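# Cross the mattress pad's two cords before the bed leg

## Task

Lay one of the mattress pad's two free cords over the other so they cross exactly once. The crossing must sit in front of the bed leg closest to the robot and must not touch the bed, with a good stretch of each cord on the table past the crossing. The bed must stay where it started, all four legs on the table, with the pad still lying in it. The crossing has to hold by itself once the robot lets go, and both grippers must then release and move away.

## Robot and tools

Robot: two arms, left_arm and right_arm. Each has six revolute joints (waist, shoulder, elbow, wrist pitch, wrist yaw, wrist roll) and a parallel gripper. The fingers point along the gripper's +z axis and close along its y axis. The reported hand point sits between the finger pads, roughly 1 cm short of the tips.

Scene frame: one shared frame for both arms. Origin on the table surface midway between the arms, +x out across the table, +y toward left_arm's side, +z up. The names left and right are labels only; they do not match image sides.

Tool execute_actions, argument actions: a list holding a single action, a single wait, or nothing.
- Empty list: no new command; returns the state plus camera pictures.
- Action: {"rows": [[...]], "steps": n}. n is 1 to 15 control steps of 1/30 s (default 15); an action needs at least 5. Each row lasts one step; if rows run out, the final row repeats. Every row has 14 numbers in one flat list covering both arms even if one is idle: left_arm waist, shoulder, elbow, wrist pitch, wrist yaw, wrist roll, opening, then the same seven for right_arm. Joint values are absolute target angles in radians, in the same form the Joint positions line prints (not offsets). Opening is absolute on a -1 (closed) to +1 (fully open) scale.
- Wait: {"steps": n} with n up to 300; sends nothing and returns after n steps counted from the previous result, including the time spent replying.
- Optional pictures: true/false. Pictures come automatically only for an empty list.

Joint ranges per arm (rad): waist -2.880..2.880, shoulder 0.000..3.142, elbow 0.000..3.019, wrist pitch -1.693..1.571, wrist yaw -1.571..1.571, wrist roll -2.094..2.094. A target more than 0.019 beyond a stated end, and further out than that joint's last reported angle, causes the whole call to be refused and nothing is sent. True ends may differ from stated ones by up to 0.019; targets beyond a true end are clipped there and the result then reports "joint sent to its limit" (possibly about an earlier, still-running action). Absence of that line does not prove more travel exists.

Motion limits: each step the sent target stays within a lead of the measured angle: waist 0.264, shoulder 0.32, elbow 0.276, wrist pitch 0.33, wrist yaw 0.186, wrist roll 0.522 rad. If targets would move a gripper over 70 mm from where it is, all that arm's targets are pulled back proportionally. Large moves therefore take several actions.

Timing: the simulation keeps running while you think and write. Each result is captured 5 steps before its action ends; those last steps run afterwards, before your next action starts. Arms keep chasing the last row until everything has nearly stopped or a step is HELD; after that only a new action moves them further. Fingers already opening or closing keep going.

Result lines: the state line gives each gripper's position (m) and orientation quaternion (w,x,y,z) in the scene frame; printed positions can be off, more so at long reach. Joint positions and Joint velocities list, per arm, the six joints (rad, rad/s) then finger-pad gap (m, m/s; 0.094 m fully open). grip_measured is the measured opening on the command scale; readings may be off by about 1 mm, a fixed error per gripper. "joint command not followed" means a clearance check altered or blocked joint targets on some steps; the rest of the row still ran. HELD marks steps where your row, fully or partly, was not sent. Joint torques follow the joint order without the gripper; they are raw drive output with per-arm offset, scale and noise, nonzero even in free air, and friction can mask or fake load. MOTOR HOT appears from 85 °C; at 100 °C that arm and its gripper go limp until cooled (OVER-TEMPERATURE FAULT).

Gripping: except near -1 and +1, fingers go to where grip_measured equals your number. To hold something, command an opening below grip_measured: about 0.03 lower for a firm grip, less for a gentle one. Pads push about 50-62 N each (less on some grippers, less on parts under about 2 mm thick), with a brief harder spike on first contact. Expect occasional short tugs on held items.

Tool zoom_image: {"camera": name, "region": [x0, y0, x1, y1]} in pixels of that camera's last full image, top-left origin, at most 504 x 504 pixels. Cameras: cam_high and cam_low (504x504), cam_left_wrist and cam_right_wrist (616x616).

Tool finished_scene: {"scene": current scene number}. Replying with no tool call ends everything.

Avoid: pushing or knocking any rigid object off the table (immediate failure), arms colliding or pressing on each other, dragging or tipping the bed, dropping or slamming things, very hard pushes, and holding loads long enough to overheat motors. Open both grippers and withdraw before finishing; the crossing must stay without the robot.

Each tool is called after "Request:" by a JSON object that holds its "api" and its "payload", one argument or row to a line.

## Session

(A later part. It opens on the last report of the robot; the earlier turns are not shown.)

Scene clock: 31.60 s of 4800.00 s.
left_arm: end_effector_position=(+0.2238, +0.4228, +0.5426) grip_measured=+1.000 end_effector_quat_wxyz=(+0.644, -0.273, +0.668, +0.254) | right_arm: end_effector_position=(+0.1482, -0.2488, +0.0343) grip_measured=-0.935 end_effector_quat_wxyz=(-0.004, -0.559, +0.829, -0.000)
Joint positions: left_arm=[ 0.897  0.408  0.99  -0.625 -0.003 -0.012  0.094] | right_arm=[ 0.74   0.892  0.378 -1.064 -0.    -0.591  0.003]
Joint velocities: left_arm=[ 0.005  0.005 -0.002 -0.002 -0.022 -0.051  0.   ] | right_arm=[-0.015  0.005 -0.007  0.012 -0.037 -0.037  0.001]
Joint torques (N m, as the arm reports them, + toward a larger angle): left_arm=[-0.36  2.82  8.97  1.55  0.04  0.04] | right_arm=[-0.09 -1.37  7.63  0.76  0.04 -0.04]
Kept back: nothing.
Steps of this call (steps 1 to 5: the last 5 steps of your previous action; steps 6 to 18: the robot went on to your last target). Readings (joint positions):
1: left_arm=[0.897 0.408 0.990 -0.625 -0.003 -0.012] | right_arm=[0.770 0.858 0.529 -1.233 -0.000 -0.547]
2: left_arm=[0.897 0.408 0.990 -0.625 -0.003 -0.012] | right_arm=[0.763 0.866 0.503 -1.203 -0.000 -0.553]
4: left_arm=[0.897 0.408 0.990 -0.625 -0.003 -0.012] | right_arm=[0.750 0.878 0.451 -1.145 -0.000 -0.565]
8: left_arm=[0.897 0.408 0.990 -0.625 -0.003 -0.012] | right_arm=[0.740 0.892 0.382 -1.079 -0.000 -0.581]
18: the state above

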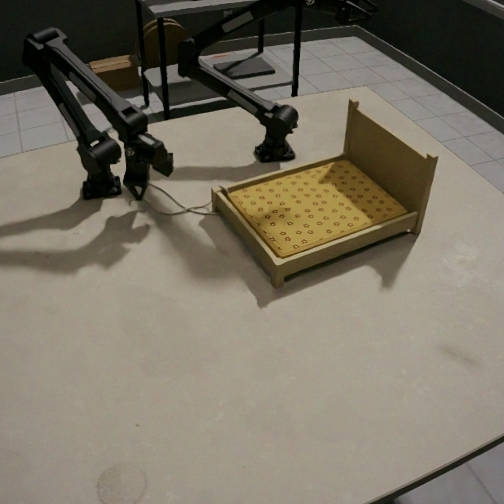

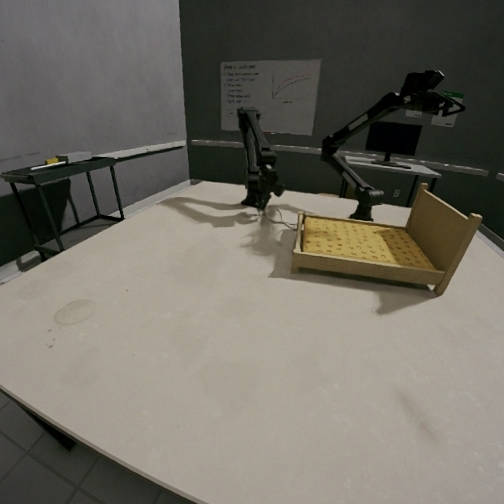

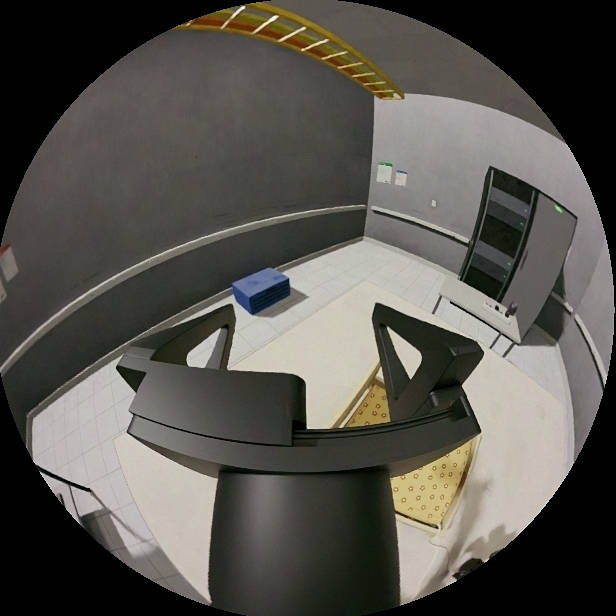

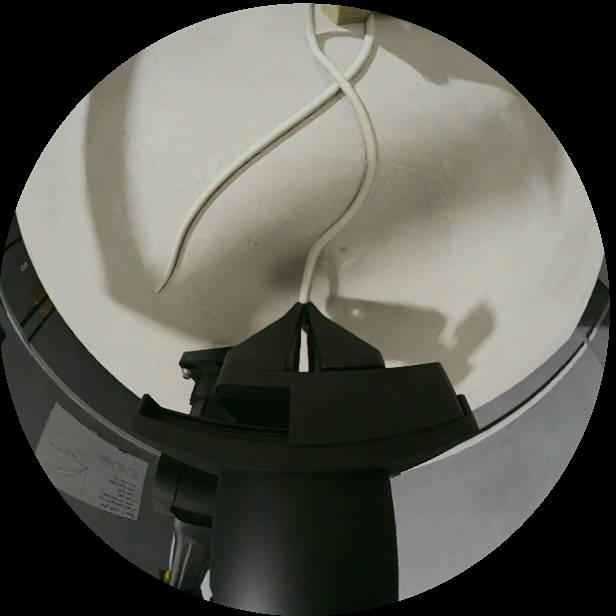

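Request:
{"api": "execute_actions", "payload": {
  "actions": [
    {"rows": [[0.897,0.408,0.99,-0.625,0,0,1, 0.728,0.884,0.362,-1.065,0,-0.60,-0.95],[0.897,0.408,0.99,-0.625,0,0,1, 0.72,0.878,0.356,-1.065,0,-0.61,-0.95],[0.897,0.408,0.99,-0.625,0,0,1, 0.712,0.872,0.35,-1.065,0,-0.62,-0.95],[0.897,0.408,0.99,-0.625,0,0,1, 0.704,0.866,0.344,-1.065,0,-0.63,-0.95],[0.897,0.408,0.99,-0.625,0,0,1, 0.696,0.86,0.338,-1.06,0,-0.64,-0.95],[0.897,0.408,0.99,-0.625,0,0,1, 0.688,0.854,0.332,-1.06,0,-0.65,-0.95],[0.897,0.408,0.99,-0.625,0,0,1, 0.68,0.848,0.326,-1.06,0,-0.66,-0.95],[0.897,0.408,0.99,-0.625,0,0,1, 0.672,0.842,0.32,-1.055,0,-0.67,-0.95],[0.897,0.408,0.99,-0.625,0,0,1, 0.664,0.836,0.314,-1.055,0,-0.68,-0.95],[0.897,0.408,0.99,-0.625,0,0,1, 0.656,0.83,0.308,-1.05,0,-0.69,-0.95],[0.897,0.408,0.99,-0.625,0,0,1, 0.648,0.825,0.303,-1.05,0,-0.69,-0.95],[0.897,0.408,0.99,-0.625,0,0,1, 0.64,0.822,0.30,-1.05,0,-0.69,-0.95]], "steps": 15}
  ]
}}

Request:
{"api": "execute_actions", "payload": {
  "actions": [
    {"steps": 14}
  ],
  "pictures": true
}}

Scene clock: 32.40 s of 4800.00 s.
left_arm: end_effector_position=(+0.2238, +0.4228, +0.5426) grip_measured=+1.000 end_effector_quat_wxyz=(+0.644, -0.273, +0.668, +0.254) | right_arm: end_effector_position=(+0.1411, -0.2653, +0.0256) grip_measured=-0.935 end_effector_quat_wxyz=(-0.003, -0.555, +0.832, +0.000)
Joint positions: left_arm=[ 0.897  0.408  0.99  -0.625 -0.003 -0.012  0.094] | right_arm=[ 0.676  0.848  0.334 -1.063 -0.    -0.645  0.003]
Joint velocities: left_arm=[-0.005 -0.015 -0.022  0.017 -0.081 -0.051  0.   ] | right_arm=[-0.249 -0.181 -0.173  0.046 -0.007 -0.315 -0.001]
Joint torques (N m, as the arm reports them, + toward a larger angle): left_arm=[-0.61  2.8   8.99  1.7   0.05  0.06] | right_arm=[-0.1  -1.33  6.91  0.94  0.04 -0.04]
Steps of this call (steps 1 to 14: the robot went on to your last target; steps 15 to 24: the first 10 steps of this action). Readings (joint positions):
15: left_arm=[0.897 0.408 0.990 -0.625 -0.003 -0.012] | right_arm=[0.740 0.892 0.378 -1.064 -0.000 -0.592]
16: left_arm=[0.897 0.408 0.990 -0.625 -0.003 -0.012] | right_arm=[0.738 0.892 0.377 -1.064 -0.000 -0.593]
18: left_arm=[0.897 0.408 0.990 -0.625 -0.003 -0.012] | right_arm=[0.728 0.887 0.372 -1.064 -0.000 -0.601]
22: left_arm=[0.897 0.408 0.990 -0.625 -0.003 -0.012] | right_arm=[0.693 0.862 0.347 -1.064 -0.000 -0.628]
24: the state above

Scene clock: 32.87 s of 4800.00 s.
left_arm: end_effector_position=(+0.2238, +0.4228, +0.5426) grip_measured=+1.000 end_effector_quat_wxyz=(+0.644, -0.273, +0.668, +0.254) | right_arm: end_effector_position=(+0.1385, -0.2722, +0.0215) grip_measured=-0.935 end_effector_quat_wxyz=(-0.001, -0.556, +0.831, +0.000)
Joint positions: left_arm=[ 0.897  0.408  0.99  -0.625 -0.003 -0.012  0.094] | right_arm=[ 0.645  0.827  0.313 -1.059 -0.    -0.68   0.003]
Joint velocities: left_arm=[ 0.005 -0.005  0.012 -0.002 -0.007  0.022  0.   ] | right_arm=[-0.015 -0.005  0.002 -0.012  0.022 -0.081  0.   ]
Joint torques (N m, as the arm reports them, + toward a larger angle): left_arm=[-0.65  2.86  8.97  1.57  0.04  0.02] | right_arm=[-0.04 -1.07  7.13  0.75  0.04 -0.04]
Kept back: nothing.
Steps of this call (steps 1 to 5: the last 5 steps of your previous action; steps 6 to 14: the robot went on to your last target). Readings (joint positions):
1: left_arm=[0.897 0.408 0.990 -0.625 -0.003 -0.012] | right_arm=[0.668 0.842 0.327 -1.061 -0.000 -0.653]
2: left_arm=[0.897 0.408 0.990 -0.625 -0.003 -0.012] | right_arm=[0.661 0.837 0.322 -1.061 -0.000 -0.658]
4: left_arm=[0.897 0.408 0.990 -0.625 -0.003 -0.012] | right_arm=[0.649 0.829 0.315 -1.060 -0.000 -0.667]
8: left_arm=[0.897 0.408 0.990 -0.625 -0.003 -0.012] | right_arm=[0.645 0.827 0.313 -1.059 -0.000 -0.676]
14: the state above

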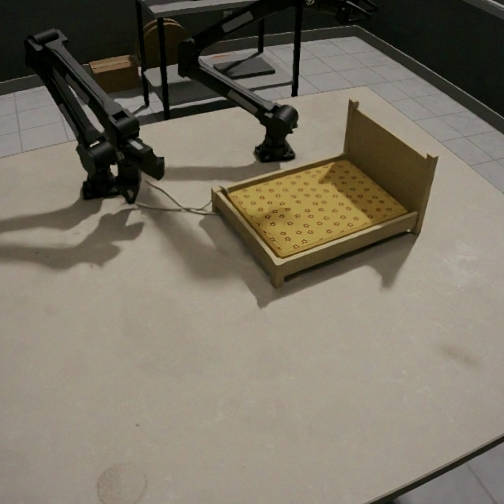

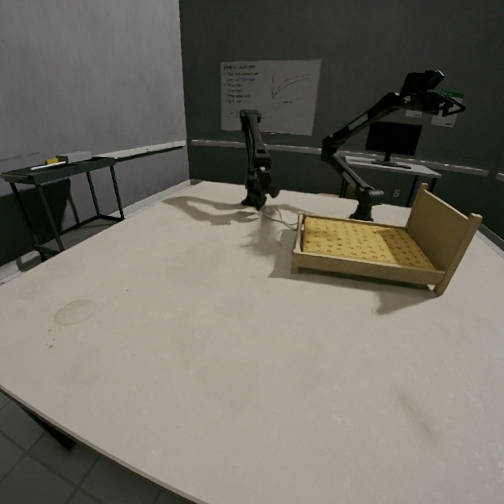

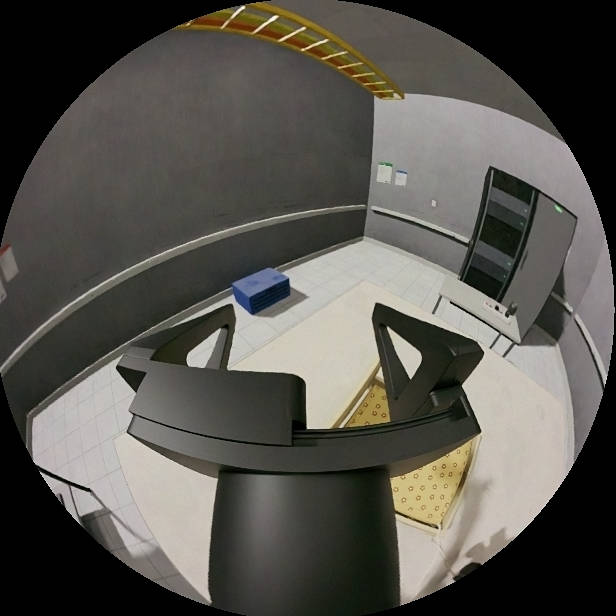

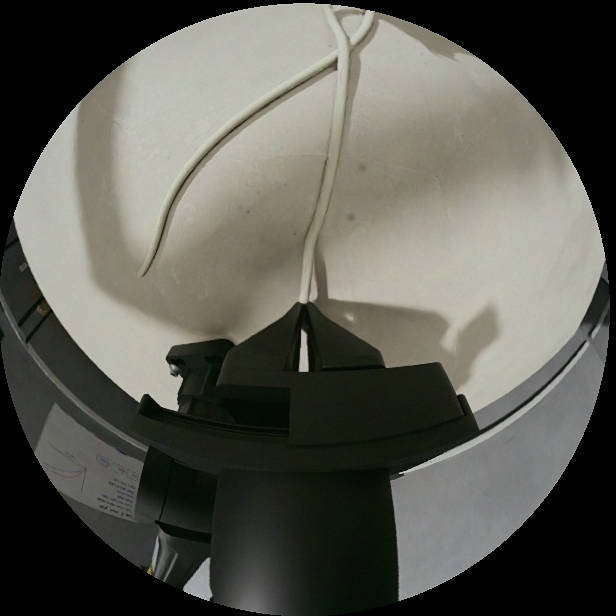

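Request:
{"api": "execute_actions", "payload": {
  "actions": [
    {"rows": [[0.897,0.408,0.99,-0.625,0,0,1, 0.648,0.82,0.36,-1.075,0,-0.68,-0.95],[0.897,0.408,0.99,-0.625,0,0,1, 0.652,0.812,0.375,-1.10,0,-0.67,-0.95],[0.897,0.408,0.99,-0.625,0,0,1, 0.658,0.80,0.395,-1.13,0,-0.66,-0.95],[0.897,0.408,0.99,-0.625,0,0,1, 0.665,0.787,0.417,-1.165,0,-0.65,-0.95],[0.897,0.408,0.99,-0.625,0,0,1, 0.672,0.774,0.439,-1.20,0,-0.64,-0.95],[0.897,0.408,0.99,-0.625,0,0,1, 0.679,0.761,0.461,-1.235,0,-0.63,-0.95],[0.897,0.408,0.99,-0.625,0,0,1, 0.686,0.748,0.483,-1.27,0,-0.62,-0.95],[0.897,0.408,0.99,-0.625,0,0,1, 0.693,0.735,0.505,-1.305,0,-0.61,-0.95],[0.897,0.408,0.99,-0.625,0,0,1, 0.70,0.722,0.527,-1.34,0,-0.60,-0.95],[0.897,0.408,0.99,-0.625,0,0,1, 0.708,0.709,0.549,-1.375,0,-0.59,-0.95],[0.897,0.408,0.99,-0.625,0,0,1, 0.716,0.696,0.571,-1.41,0,-0.58,-0.95],[0.897,0.408,0.99,-0.625,0,0,1, 0.724,0.683,0.593,-1.445,0,-0.57,-0.95],[0.897,0.408,0.99,-0.625,0,0,1, 0.732,0.67,0.615,-1.48,0,-0.56,-0.95],[0.897,0.408,0.99,-0.625,0,0,1, 0.74,0.659,0.635,-1.51,0,-0.55,-0.95],[0.897,0.408,0.99,-0.625,0,0,1, 0.745,0.652,0.648,-1.53,0,-0.54,-0.95]], "steps": 15}
  ]
}}

Request:
{"api": "execute_actions", "payload": {
  "actions": [
    {"steps": 18}
  ],
  "pictures": true
}}

Scene clock: 33.80 s of 4800.00 s.
left_arm: end_effector_position=(+0.2238, +0.4228, +0.5426) grip_measured=+1.000 end_effector_quat_wxyz=(+0.644, -0.273, +0.668, +0.254) | right_arm: end_effector_position=(+0.1362, -0.2664, +0.0793) grip_measured=-0.935 end_effector_quat_wxyz=(-0.012, -0.555, +0.832, +0.001)
Joint positions: left_arm=[ 0.897  0.408  0.99  -0.625 -0.003 -0.012  0.094] | right_arm=[ 0.687  0.744  0.446 -1.298 -0.    -0.634  0.003]
Joint velocities: left_arm=[-0.005 -0.024 -0.007 -0.002 -0.066 -0.037  0.   ] | right_arm=[ 0.22  -0.435  0.784 -1.004 -0.037  0.256 -0.001]
Joint torques (N m, as the arm reports them, + toward a larger angle): left_arm=[-0.28  2.78  8.92  1.65  0.04  0.05] | right_arm=[ 0.73 -0.71 13.38  0.18  0.01  0.1 ]
Steps of this call (steps 1 to 18: the robot went on to your last target; steps 19 to 28: the first 10 steps of this action). Readings (joint positions):
19: left_arm=[0.897 0.408 0.990 -0.625 -0.003 -0.012] | right_arm=[0.645 0.827 0.313 -1.060 -0.000 -0.682]
20: left_arm=[0.897 0.408 0.990 -0.625 -0.003 -0.012] | right_arm=[0.645 0.827 0.314 -1.066 -0.000 -0.682]
22: left_arm=[0.897 0.408 0.990 -0.625 -0.003 -0.012] | right_arm=[0.647 0.820 0.325 -1.105 -0.000 -0.676]
26: left_arm=[0.897 0.408 0.990 -0.625 -0.003 -0.012] | right_arm=[0.672 0.774 0.395 -1.231 -0.000 -0.651]
28: the state above

Scene clock: 34.40 s of 4800.00 s.
left_arm: end_effector_position=(+0.2238, +0.4228, +0.5426) grip_measured=+1.000 end_effector_quat_wxyz=(+0.644, -0.273, +0.668, +0.254) | right_arm: end_effector_position=(+0.1293, -0.2616, +0.1529) grip_measured=-0.935 end_effector_quat_wxyz=(+0.005, -0.542, +0.841, +0.000)
Joint positions: left_arm=[ 0.897  0.408  0.99  -0.625 -0.003 -0.012  0.094] | right_arm=[ 0.74   0.647  0.61  -1.522 -0.    -0.55   0.003]
Joint velocities: left_arm=[-0.005  0.015  0.002 -0.002 -0.037 -0.037  0.   ] | right_arm=[-0.015  0.005  0.002  0.002 -0.037  0.022  0.001]
Joint torques (N m, as the arm reports them, + toward a larger angle): left_arm=[-0.7   2.9   8.92  1.66  0.04  0.03] | right_arm=[ 0.89  0.24 12.57  0.01  0.05  0.15]
Kept back: nothing.
Steps of this call (steps 1 to 5: the last 5 steps of your previous action; steps 6 to 18: the robot went on to your last target). Readings (joint positions):
1: left_arm=[0.897 0.408 0.990 -0.625 -0.003 -0.012] | right_arm=[0.695 0.729 0.474 -1.331 -0.000 -0.625]
2: left_arm=[0.897 0.408 0.990 -0.625 -0.003 -0.012] | right_arm=[0.703 0.715 0.500 -1.365 -0.000 -0.617]
4: left_arm=[0.897 0.408 0.990 -0.625 -0.003 -0.012] | right_arm=[0.719 0.687 0.549 -1.433 -0.000 -0.598]
8: left_arm=[0.897 0.408 0.990 -0.625 -0.003 -0.012] | right_arm=[0.739 0.649 0.607 -1.510 -0.000 -0.569]
18: the state above

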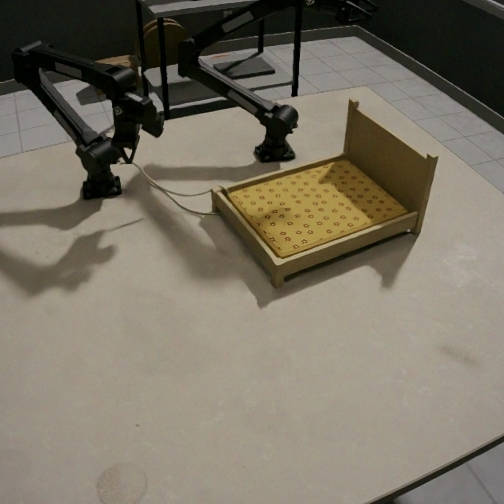

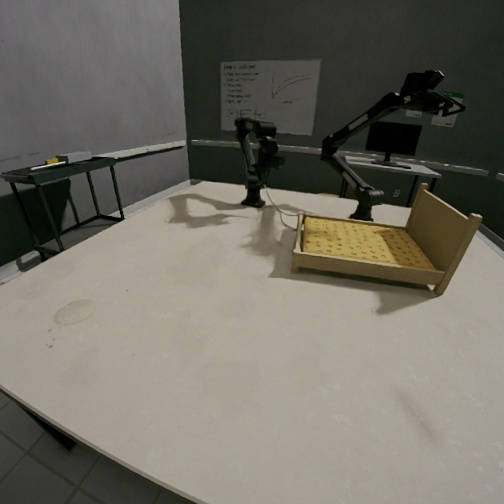

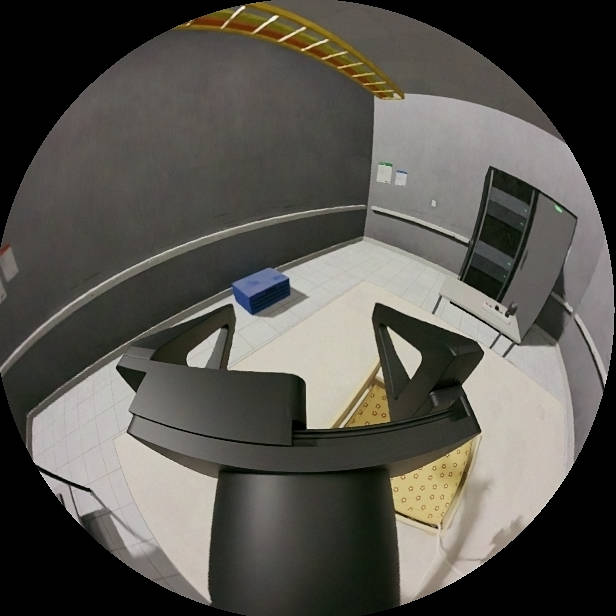

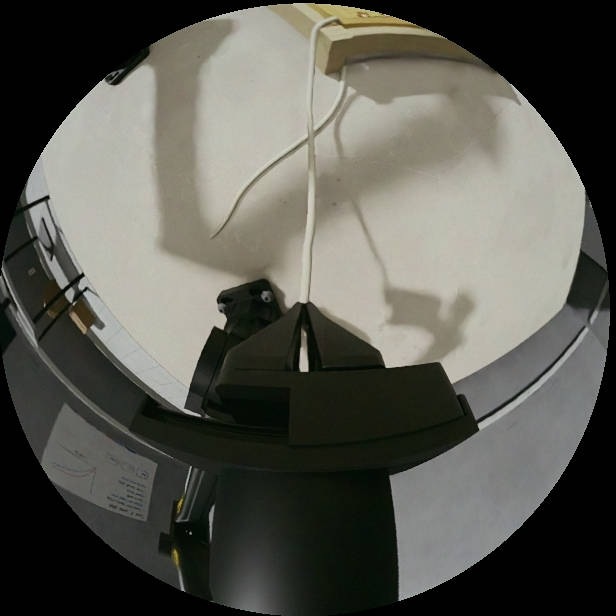

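Request:
{"api": "execute_actions", "payload": {
  "actions": [
    {"rows": [[0.897,0.408,0.99,-0.625,0,0,1, 0.738,0.65,0.595,-1.51,0,-0.55,-0.95],[0.897,0.408,0.99,-0.625,0,0,1, 0.736,0.65,0.585,-1.50,0,-0.55,-0.95],[0.897,0.408,0.99,-0.625,0,0,1, 0.734,0.651,0.57,-1.485,0,-0.56,-0.95],[0.897,0.408,0.99,-0.625,0,0,1, 0.732,0.652,0.553,-1.467,0,-0.56,-0.95],[0.897,0.408,0.99,-0.625,0,0,1, 0.73,0.654,0.536,-1.449,0,-0.56,-0.95],[0.897,0.408,0.99,-0.625,0,0,1, 0.728,0.656,0.519,-1.431,0,-0.57,-0.95],[0.897,0.408,0.99,-0.625,0,0,1, 0.726,0.658,0.502,-1.412,0,-0.57,-0.95],[0.897,0.408,0.99,-0.625,0,0,1, 0.724,0.661,0.485,-1.393,0,-0.57,-0.95],[0.897,0.408,0.99,-0.625,0,0,1, 0.722,0.664,0.467,-1.373,0,-0.58,-0.95],[0.897,0.408,0.99,-0.625,0,0,1, 0.72,0.667,0.449,-1.353,0,-0.58,-0.95],[0.897,0.408,0.99,-0.625,0,0,1, 0.718,0.671,0.431,-1.335,0,-0.58,-0.95],[0.897,0.408,0.99,-0.625,0,0,1, 0.716,0.676,0.413,-1.315,0,-0.59,-0.95],[0.897,0.408,0.99,-0.625,0,0,1, 0.714,0.684,0.397,-1.292,0,-0.59,-0.95],[0.897,0.408,0.99,-0.625,0,0,1, 0.712,0.693,0.381,-1.268,0,-0.59,-0.95],[0.897,0.408,0.99,-0.625,0,0,1, 0.71,0.703,0.365,-1.243,0,-0.6,-0.95]], "steps": 15}
  ]
}}

Request:
{"api": "execute_actions", "payload": {
  "actions": [
    {"rows": [[0.897,0.408,0.99,-0.625,0,0,1, 0.708,0.714,0.35,-1.217,0,-0.6,-0.95],[0.897,0.408,0.99,-0.625,0,0,1, 0.706,0.726,0.335,-1.19,0,-0.6,-0.95],[0.897,0.408,0.99,-0.625,0,0,1, 0.704,0.738,0.321,-1.163,0,-0.6,-0.95],[0.897,0.408,0.99,-0.625,0,0,1, 0.702,0.75,0.308,-1.138,0,-0.6,-0.95],[0.897,0.408,0.99,-0.625,0,0,1, 0.70,0.761,0.296,-1.115,0,-0.6,-0.95],[0.897,0.408,0.99,-0.625,0,0,1, 0.70,0.771,0.286,-1.095,0,-0.6,-0.95],[0.897,0.408,0.99,-0.625,0,0,1, 0.70,0.779,0.278,-1.078,0,-0.6,-0.95],[0.897,0.408,0.99,-0.625,0,0,1, 0.70,0.785,0.272,-1.065,0,-0.6,-0.95],[0.897,0.408,0.99,-0.625,0,0,1, 0.70,0.79,0.267,-1.055,0,-0.6,-0.95]], "steps": 15}
  ]
}}

Request:
{"api": "execute_actions", "payload": {
  "actions": [
    {"steps": 12}
  ],
  "pictures": true
}}

Scene clock: 35.27 s of 4800.00 s.
left_arm: end_effector_position=(+0.2238, +0.4228, +0.5426) grip_measured=+1.000 end_effector_quat_wxyz=(+0.644, -0.273, +0.668, +0.254) | right_arm: end_effector_position=(+0.1285, -0.2635, +0.1096) grip_measured=-0.935 end_effector_quat_wxyz=(+0.008, -0.543, +0.840, +0.000)
Joint positions: left_arm=[ 0.897  0.408  0.99  -0.625 -0.003 -0.012  0.094] | right_arm=[ 0.732  0.652  0.497 -1.4   -0.    -0.561  0.003]
Joint velocities: left_arm=[ 0.005  0.005 -0.017  0.007 -0.007  0.051  0.   ] | right_arm=[-0.073  0.093 -0.525  0.584 -0.022 -0.051  0.   ]
Joint torques (N m, as the arm reports them, + toward a larger angle): left_arm=[-0.56  2.95  8.87  1.68  0.04  0.05] | right_arm=[-0.46  0.59  8.07  0.6   0.03 -0.04]
Steps of this call (steps 1 to 15: the robot went on to your last target; step 16: nothing new was sent; steps 17 to 26: the first 10 steps of this action). Readings (joint positions):
17: left_arm=[0.897 0.408 0.990 -0.625 -0.003 -0.012] | right_arm=[0.740 0.647 0.610 -1.522 -0.000 -0.548]
18: left_arm=[0.897 0.408 0.990 -0.625 -0.003 -0.012] | right_arm=[0.740 0.647 0.609 -1.519 -0.000 -0.548]
20: left_arm=[0.897 0.408 0.990 -0.625 -0.003 -0.012] | right_arm=[0.740 0.647 0.599 -1.501 -0.000 -0.549]
24: left_arm=[0.897 0.408 0.990 -0.625 -0.003 -0.012] | right_arm=[0.736 0.648 0.535 -1.436 -0.000 -0.555]
26: the state above

Scene clock: 35.77 s of 4800.00 s.
left_arm: end_effector_position=(+0.2238, +0.4228, +0.5426) grip_measured=+1.000 end_effector_quat_wxyz=(+0.644, -0.273, +0.668, +0.254) | right_arm: end_effector_position=(+0.1228, -0.2713, +0.0173) grip_measured=-0.935 end_effector_quat_wxyz=(-0.005, -0.545, +0.839, +0.000)
Joint positions: left_arm=[ 0.897  0.408  0.99  -0.625 -0.003 -0.012  0.094] | right_arm=[ 0.707  0.782  0.284 -1.082 -0.    -0.59   0.003]
Joint velocities: left_arm=[ 0.015 -0.015  0.002 -0.007  0.11  -0.022  0.   ] | right_arm=[-0.005  0.151 -0.154  0.261 -0.037 -0.007 -0.   ]
Joint torques (N m, as the arm reports them, + toward a larger angle): left_arm=[-0.63  2.85  8.89  1.54  0.04  0.03] | right_arm=[-0.16 -0.51  7.43  0.53  0.04 -0.09]
Steps of this call (steps 1 to 5: the last 5 steps of your previous action; steps 6 to 15: the first 10 steps of this action). Readings (joint positions):
6: left_arm=[0.897 0.408 0.990 -0.625 -0.003 -0.012] | right_arm=[0.719 0.686 0.392 -1.276 -0.000 -0.579]
7: left_arm=[0.897 0.408 0.990 -0.625 -0.003 -0.012] | right_arm=[0.717 0.696 0.376 -1.251 -0.000 -0.581]
9: left_arm=[0.897 0.408 0.990 -0.625 -0.003 -0.012] | right_arm=[0.713 0.720 0.347 -1.199 -0.000 -0.585]
13: left_arm=[0.897 0.408 0.990 -0.625 -0.003 -0.012] | right_arm=[0.707 0.768 0.298 -1.109 -0.000 -0.589]
15: the state above

Scene clock: 36.17 s of 4800.00 s.
left_arm: end_effector_position=(+0.2238, +0.4228, +0.5426) grip_measured=+1.000 end_effector_quat_wxyz=(+0.644, -0.273, +0.668, +0.254) | right_arm: end_effector_position=(+0.1239, -0.2706, +0.0147) grip_measured=-0.935 end_effector_quat_wxyz=(-0.001, -0.545, +0.838, +0.000)
Joint positions: left_arm=[ 0.897  0.408  0.99  -0.625 -0.003 -0.012  0.094] | right_arm=[ 0.707  0.788  0.278 -1.064 -0.    -0.592  0.003]
Joint velocities: left_arm=[-0.015 -0.015  0.002  0.007  0.007  0.051  0.   ] | right_arm=[-0.015 -0.005  0.012 -0.002 -0.051 -0.081 -0.   ]
Joint torques (N m, as the arm reports them, + toward a larger angle): left_arm=[-0.66  2.69  8.93  1.64  0.02  0.03] | right_arm=[-0.18 -0.09  7.26  0.76  0.04 -0.04]
Kept back: nothing.
Steps of this call (steps 1 to 5: the last 5 steps of your previous action; steps 6 to 12: the robot went on to your last target). Readings (joint positions):
1: left_arm=[0.897 0.408 0.990 -0.625 -0.003 -0.012] | right_arm=[0.707 0.786 0.281 -1.075 -0.000 -0.590]
2: left_arm=[0.897 0.408 0.990 -0.625 -0.003 -0.012] | right_arm=[0.707 0.788 0.279 -1.071 -0.000 -0.591]
4: left_arm=[0.897 0.408 0.990 -0.625 -0.003 -0.012] | right_arm=[0.707 0.788 0.278 -1.067 -0.000 -0.591]
8: left_arm=[0.897 0.408 0.990 -0.625 -0.003 -0.012] | right_arm=[0.707 0.788 0.278 -1.064 -0.000 -0.592]
12: the state above

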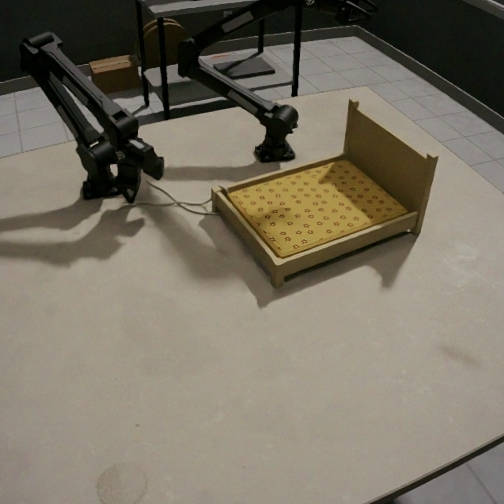

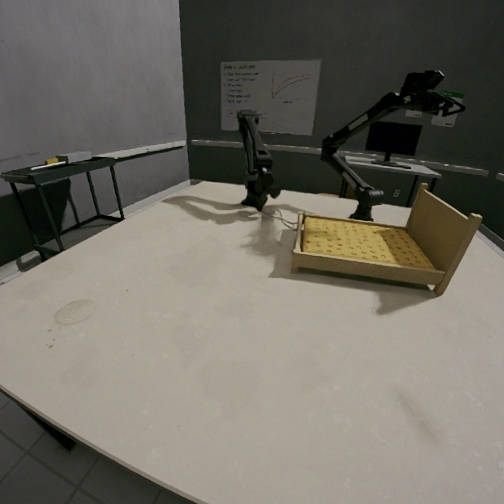

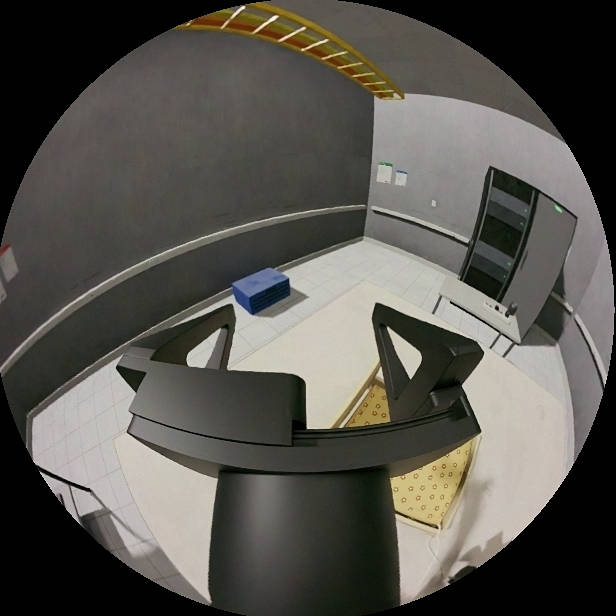

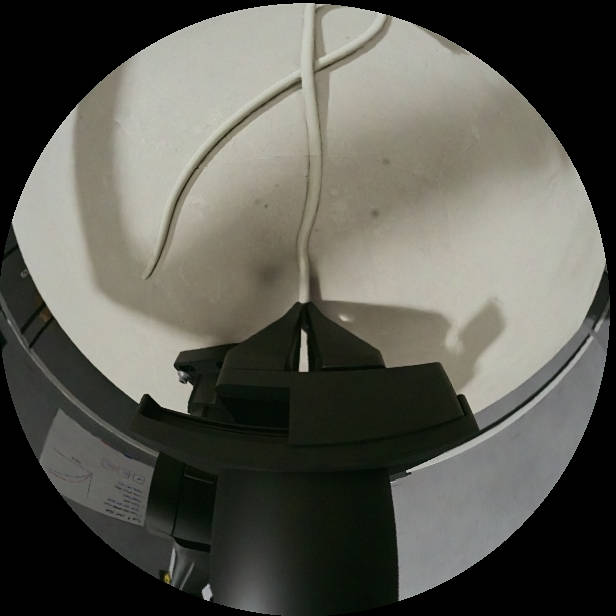

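Good. Release and retreat upward.

Request:
{"api": "execute_actions", "payload": {
  "actions": [
    {"rows": [[0.897,0.408,0.99,-0.625,0,0,1, 0.70,0.79,0.267,-1.055,0,-0.6,-0.9],[0.897,0.408,0.99,-0.625,0,0,1, 0.70,0.79,0.267,-1.055,0,-0.6,-0.8],[0.897,0.408,0.99,-0.625,0,0,1, 0.70,0.79,0.267,-1.055,0,-0.6,-0.6],[0.897,0.408,0.99,-0.625,0,0,1, 0.70,0.79,0.267,-1.055,0,-0.6,-0.4],[0.897,0.408,0.99,-0.625,0,0,1, 0.70,0.79,0.267,-1.055,0,-0.6,-0.4],[0.897,0.408,0.99,-0.625,0,0,1, 0.70,0.78,0.325,-1.08,0,-0.6,-0.4],[0.897,0.408,0.99,-0.625,0,0,1, 0.70,0.765,0.345,-1.11,0,-0.6,-0.4],[0.897,0.408,0.99,-0.625,0,0,1, 0.70,0.75,0.375,-1.15,0,-0.6,-0.4],[0.897,0.408,0.99,-0.625,0,0,1, 0.70,0.735,0.41,-1.20,0,-0.6,-0.4],[0.897,0.408,0.99,-0.625,0,0,1, 0.70,0.72,0.45,-1.25,0,-0.6,-0.4],[0.897,0.408,0.99,-0.625,0,0,1, 0.70,0.71,0.49,-1.30,0,-0.6,-0.4],[0.897,0.408,0.99,-0.625,0,0,1, 0.70,0.70,0.53,-1.35,0,-0.6,-0.4],[0.897,0.408,0.99,-0.625,0,0,1, 0.70,0.70,0.57,-1.39,0,-0.6,-0.4],[0.897,0.408,0.99,-0.625,0,0,1, 0.70,0.70,0.61,-1.43,0,-0.6,-0.4],[0.897,0.408,0.99,-0.625,0,0,1, 0.70,0.70,0.65,-1.47,0,-0.6,-0.4]], "steps": 15}
  ]
}}

Request:
{"api": "execute_actions", "payload": {
  "actions": [
    {"rows": [[0.897,0.408,0.99,-0.625,0,0,1, 0.68,0.70,0.69,-1.5,0,-0.6,-0.4],[0.897,0.408,0.99,-0.625,0,0,1, 0.65,0.70,0.73,-1.5,0,-0.6,-0.4],[0.897,0.408,0.99,-0.625,0,0,1, 0.61,0.70,0.77,-1.5,0,-0.65,-0.4],[0.897,0.408,0.99,-0.625,0,0,1, 0.57,0.70,0.81,-1.5,0,-0.7,-0.4],[0.897,0.408,0.99,-0.625,0,0,1, 0.53,0.70,0.85,-1.5,0,-0.75,-0.4],[0.897,0.408,0.99,-0.625,0,0,1, 0.49,0.70,0.88,-1.5,0,-0.8,-0.4],[0.897,0.408,0.99,-0.625,0,0,1, 0.45,0.70,0.90,-1.5,0,-0.85,-0.4],[0.897,0.408,0.99,-0.625,0,0,1, 0.41,0.70,0.91,-1.5,0,-0.9,-0.4],[0.897,0.408,0.99,-0.625,0,0,1, 0.37,0.70,0.92,-1.5,0,-0.95,-0.4],[0.897,0.408,0.99,-0.625,0,0,1, 0.33,0.70,0.92,-1.5,0,-1.0,-0.4],[0.897,0.408,0.99,-0.625,0,0,1, 0.29,0.70,0.92,-1.5,0,-1.0,-0.4],[0.897,0.408,0.99,-0.625,0,0,1, 0.25,0.70,0.92,-1.5,0,-1.0,-0.4],[0.897,0.408,0.99,-0.625,0,0,1, 0.22,0.70,0.92,-1.5,0,-1.0,-0.4],[0.897,0.408,0.99,-0.625,0,0,1, 0.2,0.70,0.92,-1.5,0,-1.0,-0.4]], "steps": 15}
  ]
}}

Request:
{"api": "execute_actions", "payload": {
  "actions": [
    {"steps": 15}
  ],
  "pictures": true
}}

Scene clock: 37.07 s of 4800.00 s.
left_arm: end_effector_position=(+0.2238, +0.4228, +0.5426) grip_measured=+1.000 end_effector_quat_wxyz=(+0.644, -0.273, +0.668, +0.254) | right_arm: end_effector_position=(+0.1183, -0.2741, +0.0297) grip_measured=-0.402 end_effector_quat_wxyz=(-0.021, -0.546, +0.838, +0.000)
Joint positions: left_arm=[ 0.897  0.408  0.99  -0.625 -0.003 -0.012  0.094] | right_arm=[ 0.707  0.765  0.314 -1.162 -0.    -0.592  0.028]
Joint velocities: left_arm=[ 0.024  0.005  0.012 -0.022 -0.007  0.022  0.   ] | right_arm=[-0.005 -0.366  0.613 -1.292 -0.022 -0.081  0.   ]
Joint torques (N m, as the arm reports them, + toward a larger angle): left_arm=[-0.62  2.86  8.86  1.65  0.04  0.03] | right_arm=[-0.2  -1.46 16.7   0.69  0.04 -0.01]
Steps of this call (steps 1 to 17: the robot went on to your last target; steps 18 to 27: the first 10 steps of this action). Readings (joint positions):
18: left_arm=[0.897 0.408 0.990 -0.625 -0.003 -0.012] | right_arm=[0.707 0.788 0.278 -1.064 -0.000 -0.592]
19: left_arm=[0.897 0.408 0.990 -0.625 -0.003 -0.012] | right_arm=[0.707 0.788 0.278 -1.064 -0.000 -0.592]
21: left_arm=[0.897 0.408 0.990 -0.625 -0.003 -0.012] | right_arm=[0.707 0.788 0.278 -1.064 -0.000 -0.592]
25: left_arm=[0.897 0.408 0.990 -0.625 -0.003 -0.012] | right_arm=[0.707 0.783 0.285 -1.092 -0.000 -0.592]
27: the state above

Scene clock: 37.57 s of 4800.00 s.
left_arm: end_effector_position=(+0.2238, +0.4228, +0.5426) grip_measured=+1.000 end_effector_quat_wxyz=(+0.644, -0.273, +0.668, +0.254) | right_arm: end_effector_position=(+0.2152, -0.2863, +0.2481) grip_measured=-0.402 end_effector_quat_wxyz=(+0.116, -0.507, +0.853, -0.031)
Joint positions: left_arm=[ 0.897  0.408  0.99  -0.625 -0.003 -0.012  0.094] | right_arm=[ 0.412  0.707  0.861 -1.485 -0.001 -0.806  0.028]
Joint velocities: left_arm=[ 0.005 -0.015  0.012 -0.012 -0.007 -0.051  0.   ] | right_arm=[-1.431 -0.044  0.662 -0.012 -0.051 -1.326 -0.001]
Joint torques (N m, as the arm reports them, + toward a larger angle): left_arm=[-0.56  2.51  8.96  1.66  0.03  0.05] | right_arm=[ 0.96 -1.38 11.    0.23  0.07 -0.02]
Steps of this call (steps 1 to 5: the last 5 steps of your previous action; steps 6 to 15: the first 10 steps of this action). Readings (joint positions):
6: left_arm=[0.897 0.408 0.990 -0.625 -0.003 -0.012] | right_arm=[0.706 0.709 0.526 -1.398 -0.000 -0.592]
7: left_arm=[0.897 0.408 0.990 -0.625 -0.003 -0.012] | right_arm=[0.700 0.708 0.568 -1.430 -0.000 -0.593]
9: left_arm=[0.897 0.408 0.990 -0.625 -0.003 -0.012] | right_arm=[0.663 0.707 0.651 -1.463 -0.001 -0.611]
13: left_arm=[0.897 0.408 0.990 -0.625 -0.003 -0.012] | right_arm=[0.510 0.707 0.802 -1.483 -0.002 -0.722]
15: the state above

Scene clock: 38.07 s of 4800.00 s.
left_arm: end_effector_position=(+0.2238, +0.4228, +0.5426) grip_measured=+1.000 end_effector_quat_wxyz=(+0.644, -0.273, +0.668, +0.254) | right_arm: end_effector_position=(+0.2253, -0.3325, +0.2630) grip_measured=-0.402 end_effector_quat_wxyz=(+0.121, -0.489, +0.861, -0.062)
Joint positions: left_arm=[ 0.897  0.408  0.99  -0.625 -0.003 -0.012  0.094] | right_arm=[ 0.194  0.699  0.893 -1.492  0.    -0.985  0.028]
Joint velocities: left_arm=[-0.005  0.005 -0.002 -0.007 -0.037 -0.051  0.   ] | right_arm=[-0.005  0.005 -0.002 -0.022 -0.022 -0.037 -0.   ]
Joint torques (N m, as the arm reports them, + toward a larger angle): left_arm=[-0.1   2.58  9.02  1.58  0.06  0.01] | right_arm=[ 0.96 -0.73 11.68  0.52  0.   -0.02]
Kept back: nothing.
Steps of this call (steps 1 to 5: the last 5 steps of your previous action; steps 6 to 15: the robot went on to your last target). Readings (joint positions):
1: left_arm=[0.897 0.408 0.990 -0.625 -0.003 -0.012] | right_arm=[0.366 0.705 0.880 -1.485 -0.001 -0.843]
2: left_arm=[0.897 0.408 0.990 -0.625 -0.003 -0.012] | right_arm=[0.322 0.703 0.890 -1.485 -0.001 -0.873]
4: left_arm=[0.897 0.408 0.990 -0.625 -0.003 -0.012] | right_arm=[0.246 0.699 0.893 -1.487 -0.000 -0.915]
8: left_arm=[0.897 0.408 0.990 -0.625 -0.003 -0.012] | right_arm=[0.194 0.699 0.893 -1.492 0.000 -0.960]
15: the state above

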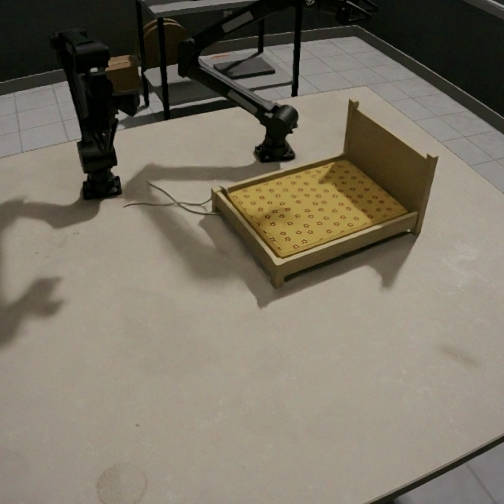

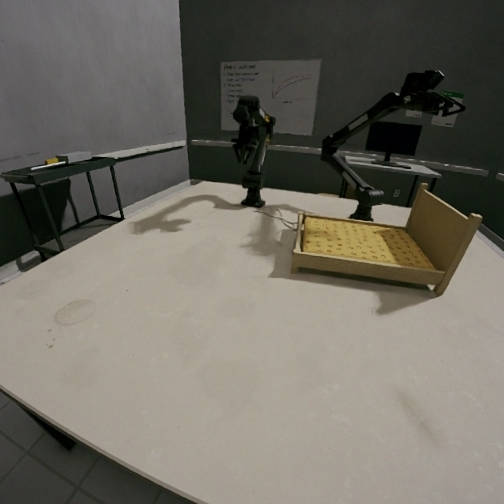

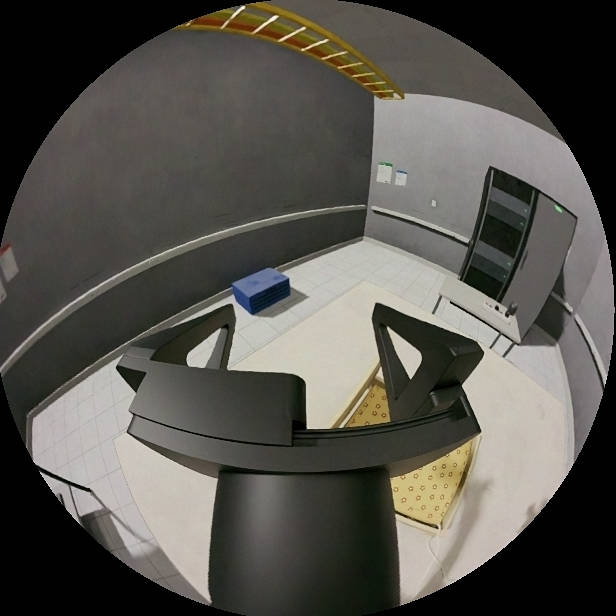

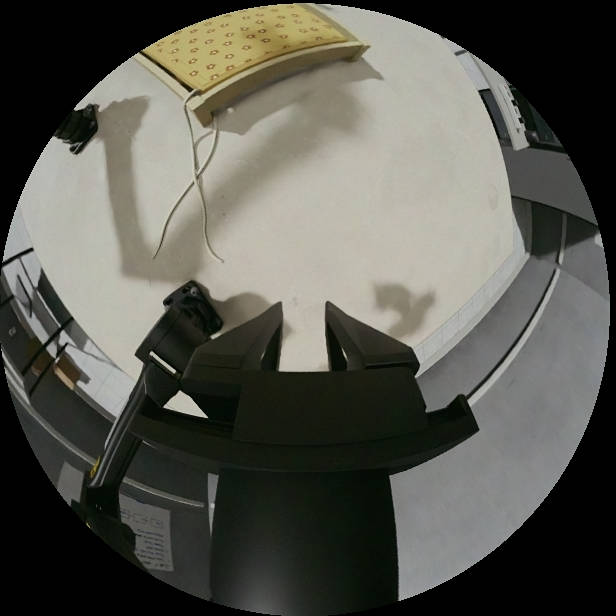

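Request:
{"api": "finished_scene", "payload": {
  "scene": 1
}}

The scene is finished: the task was done.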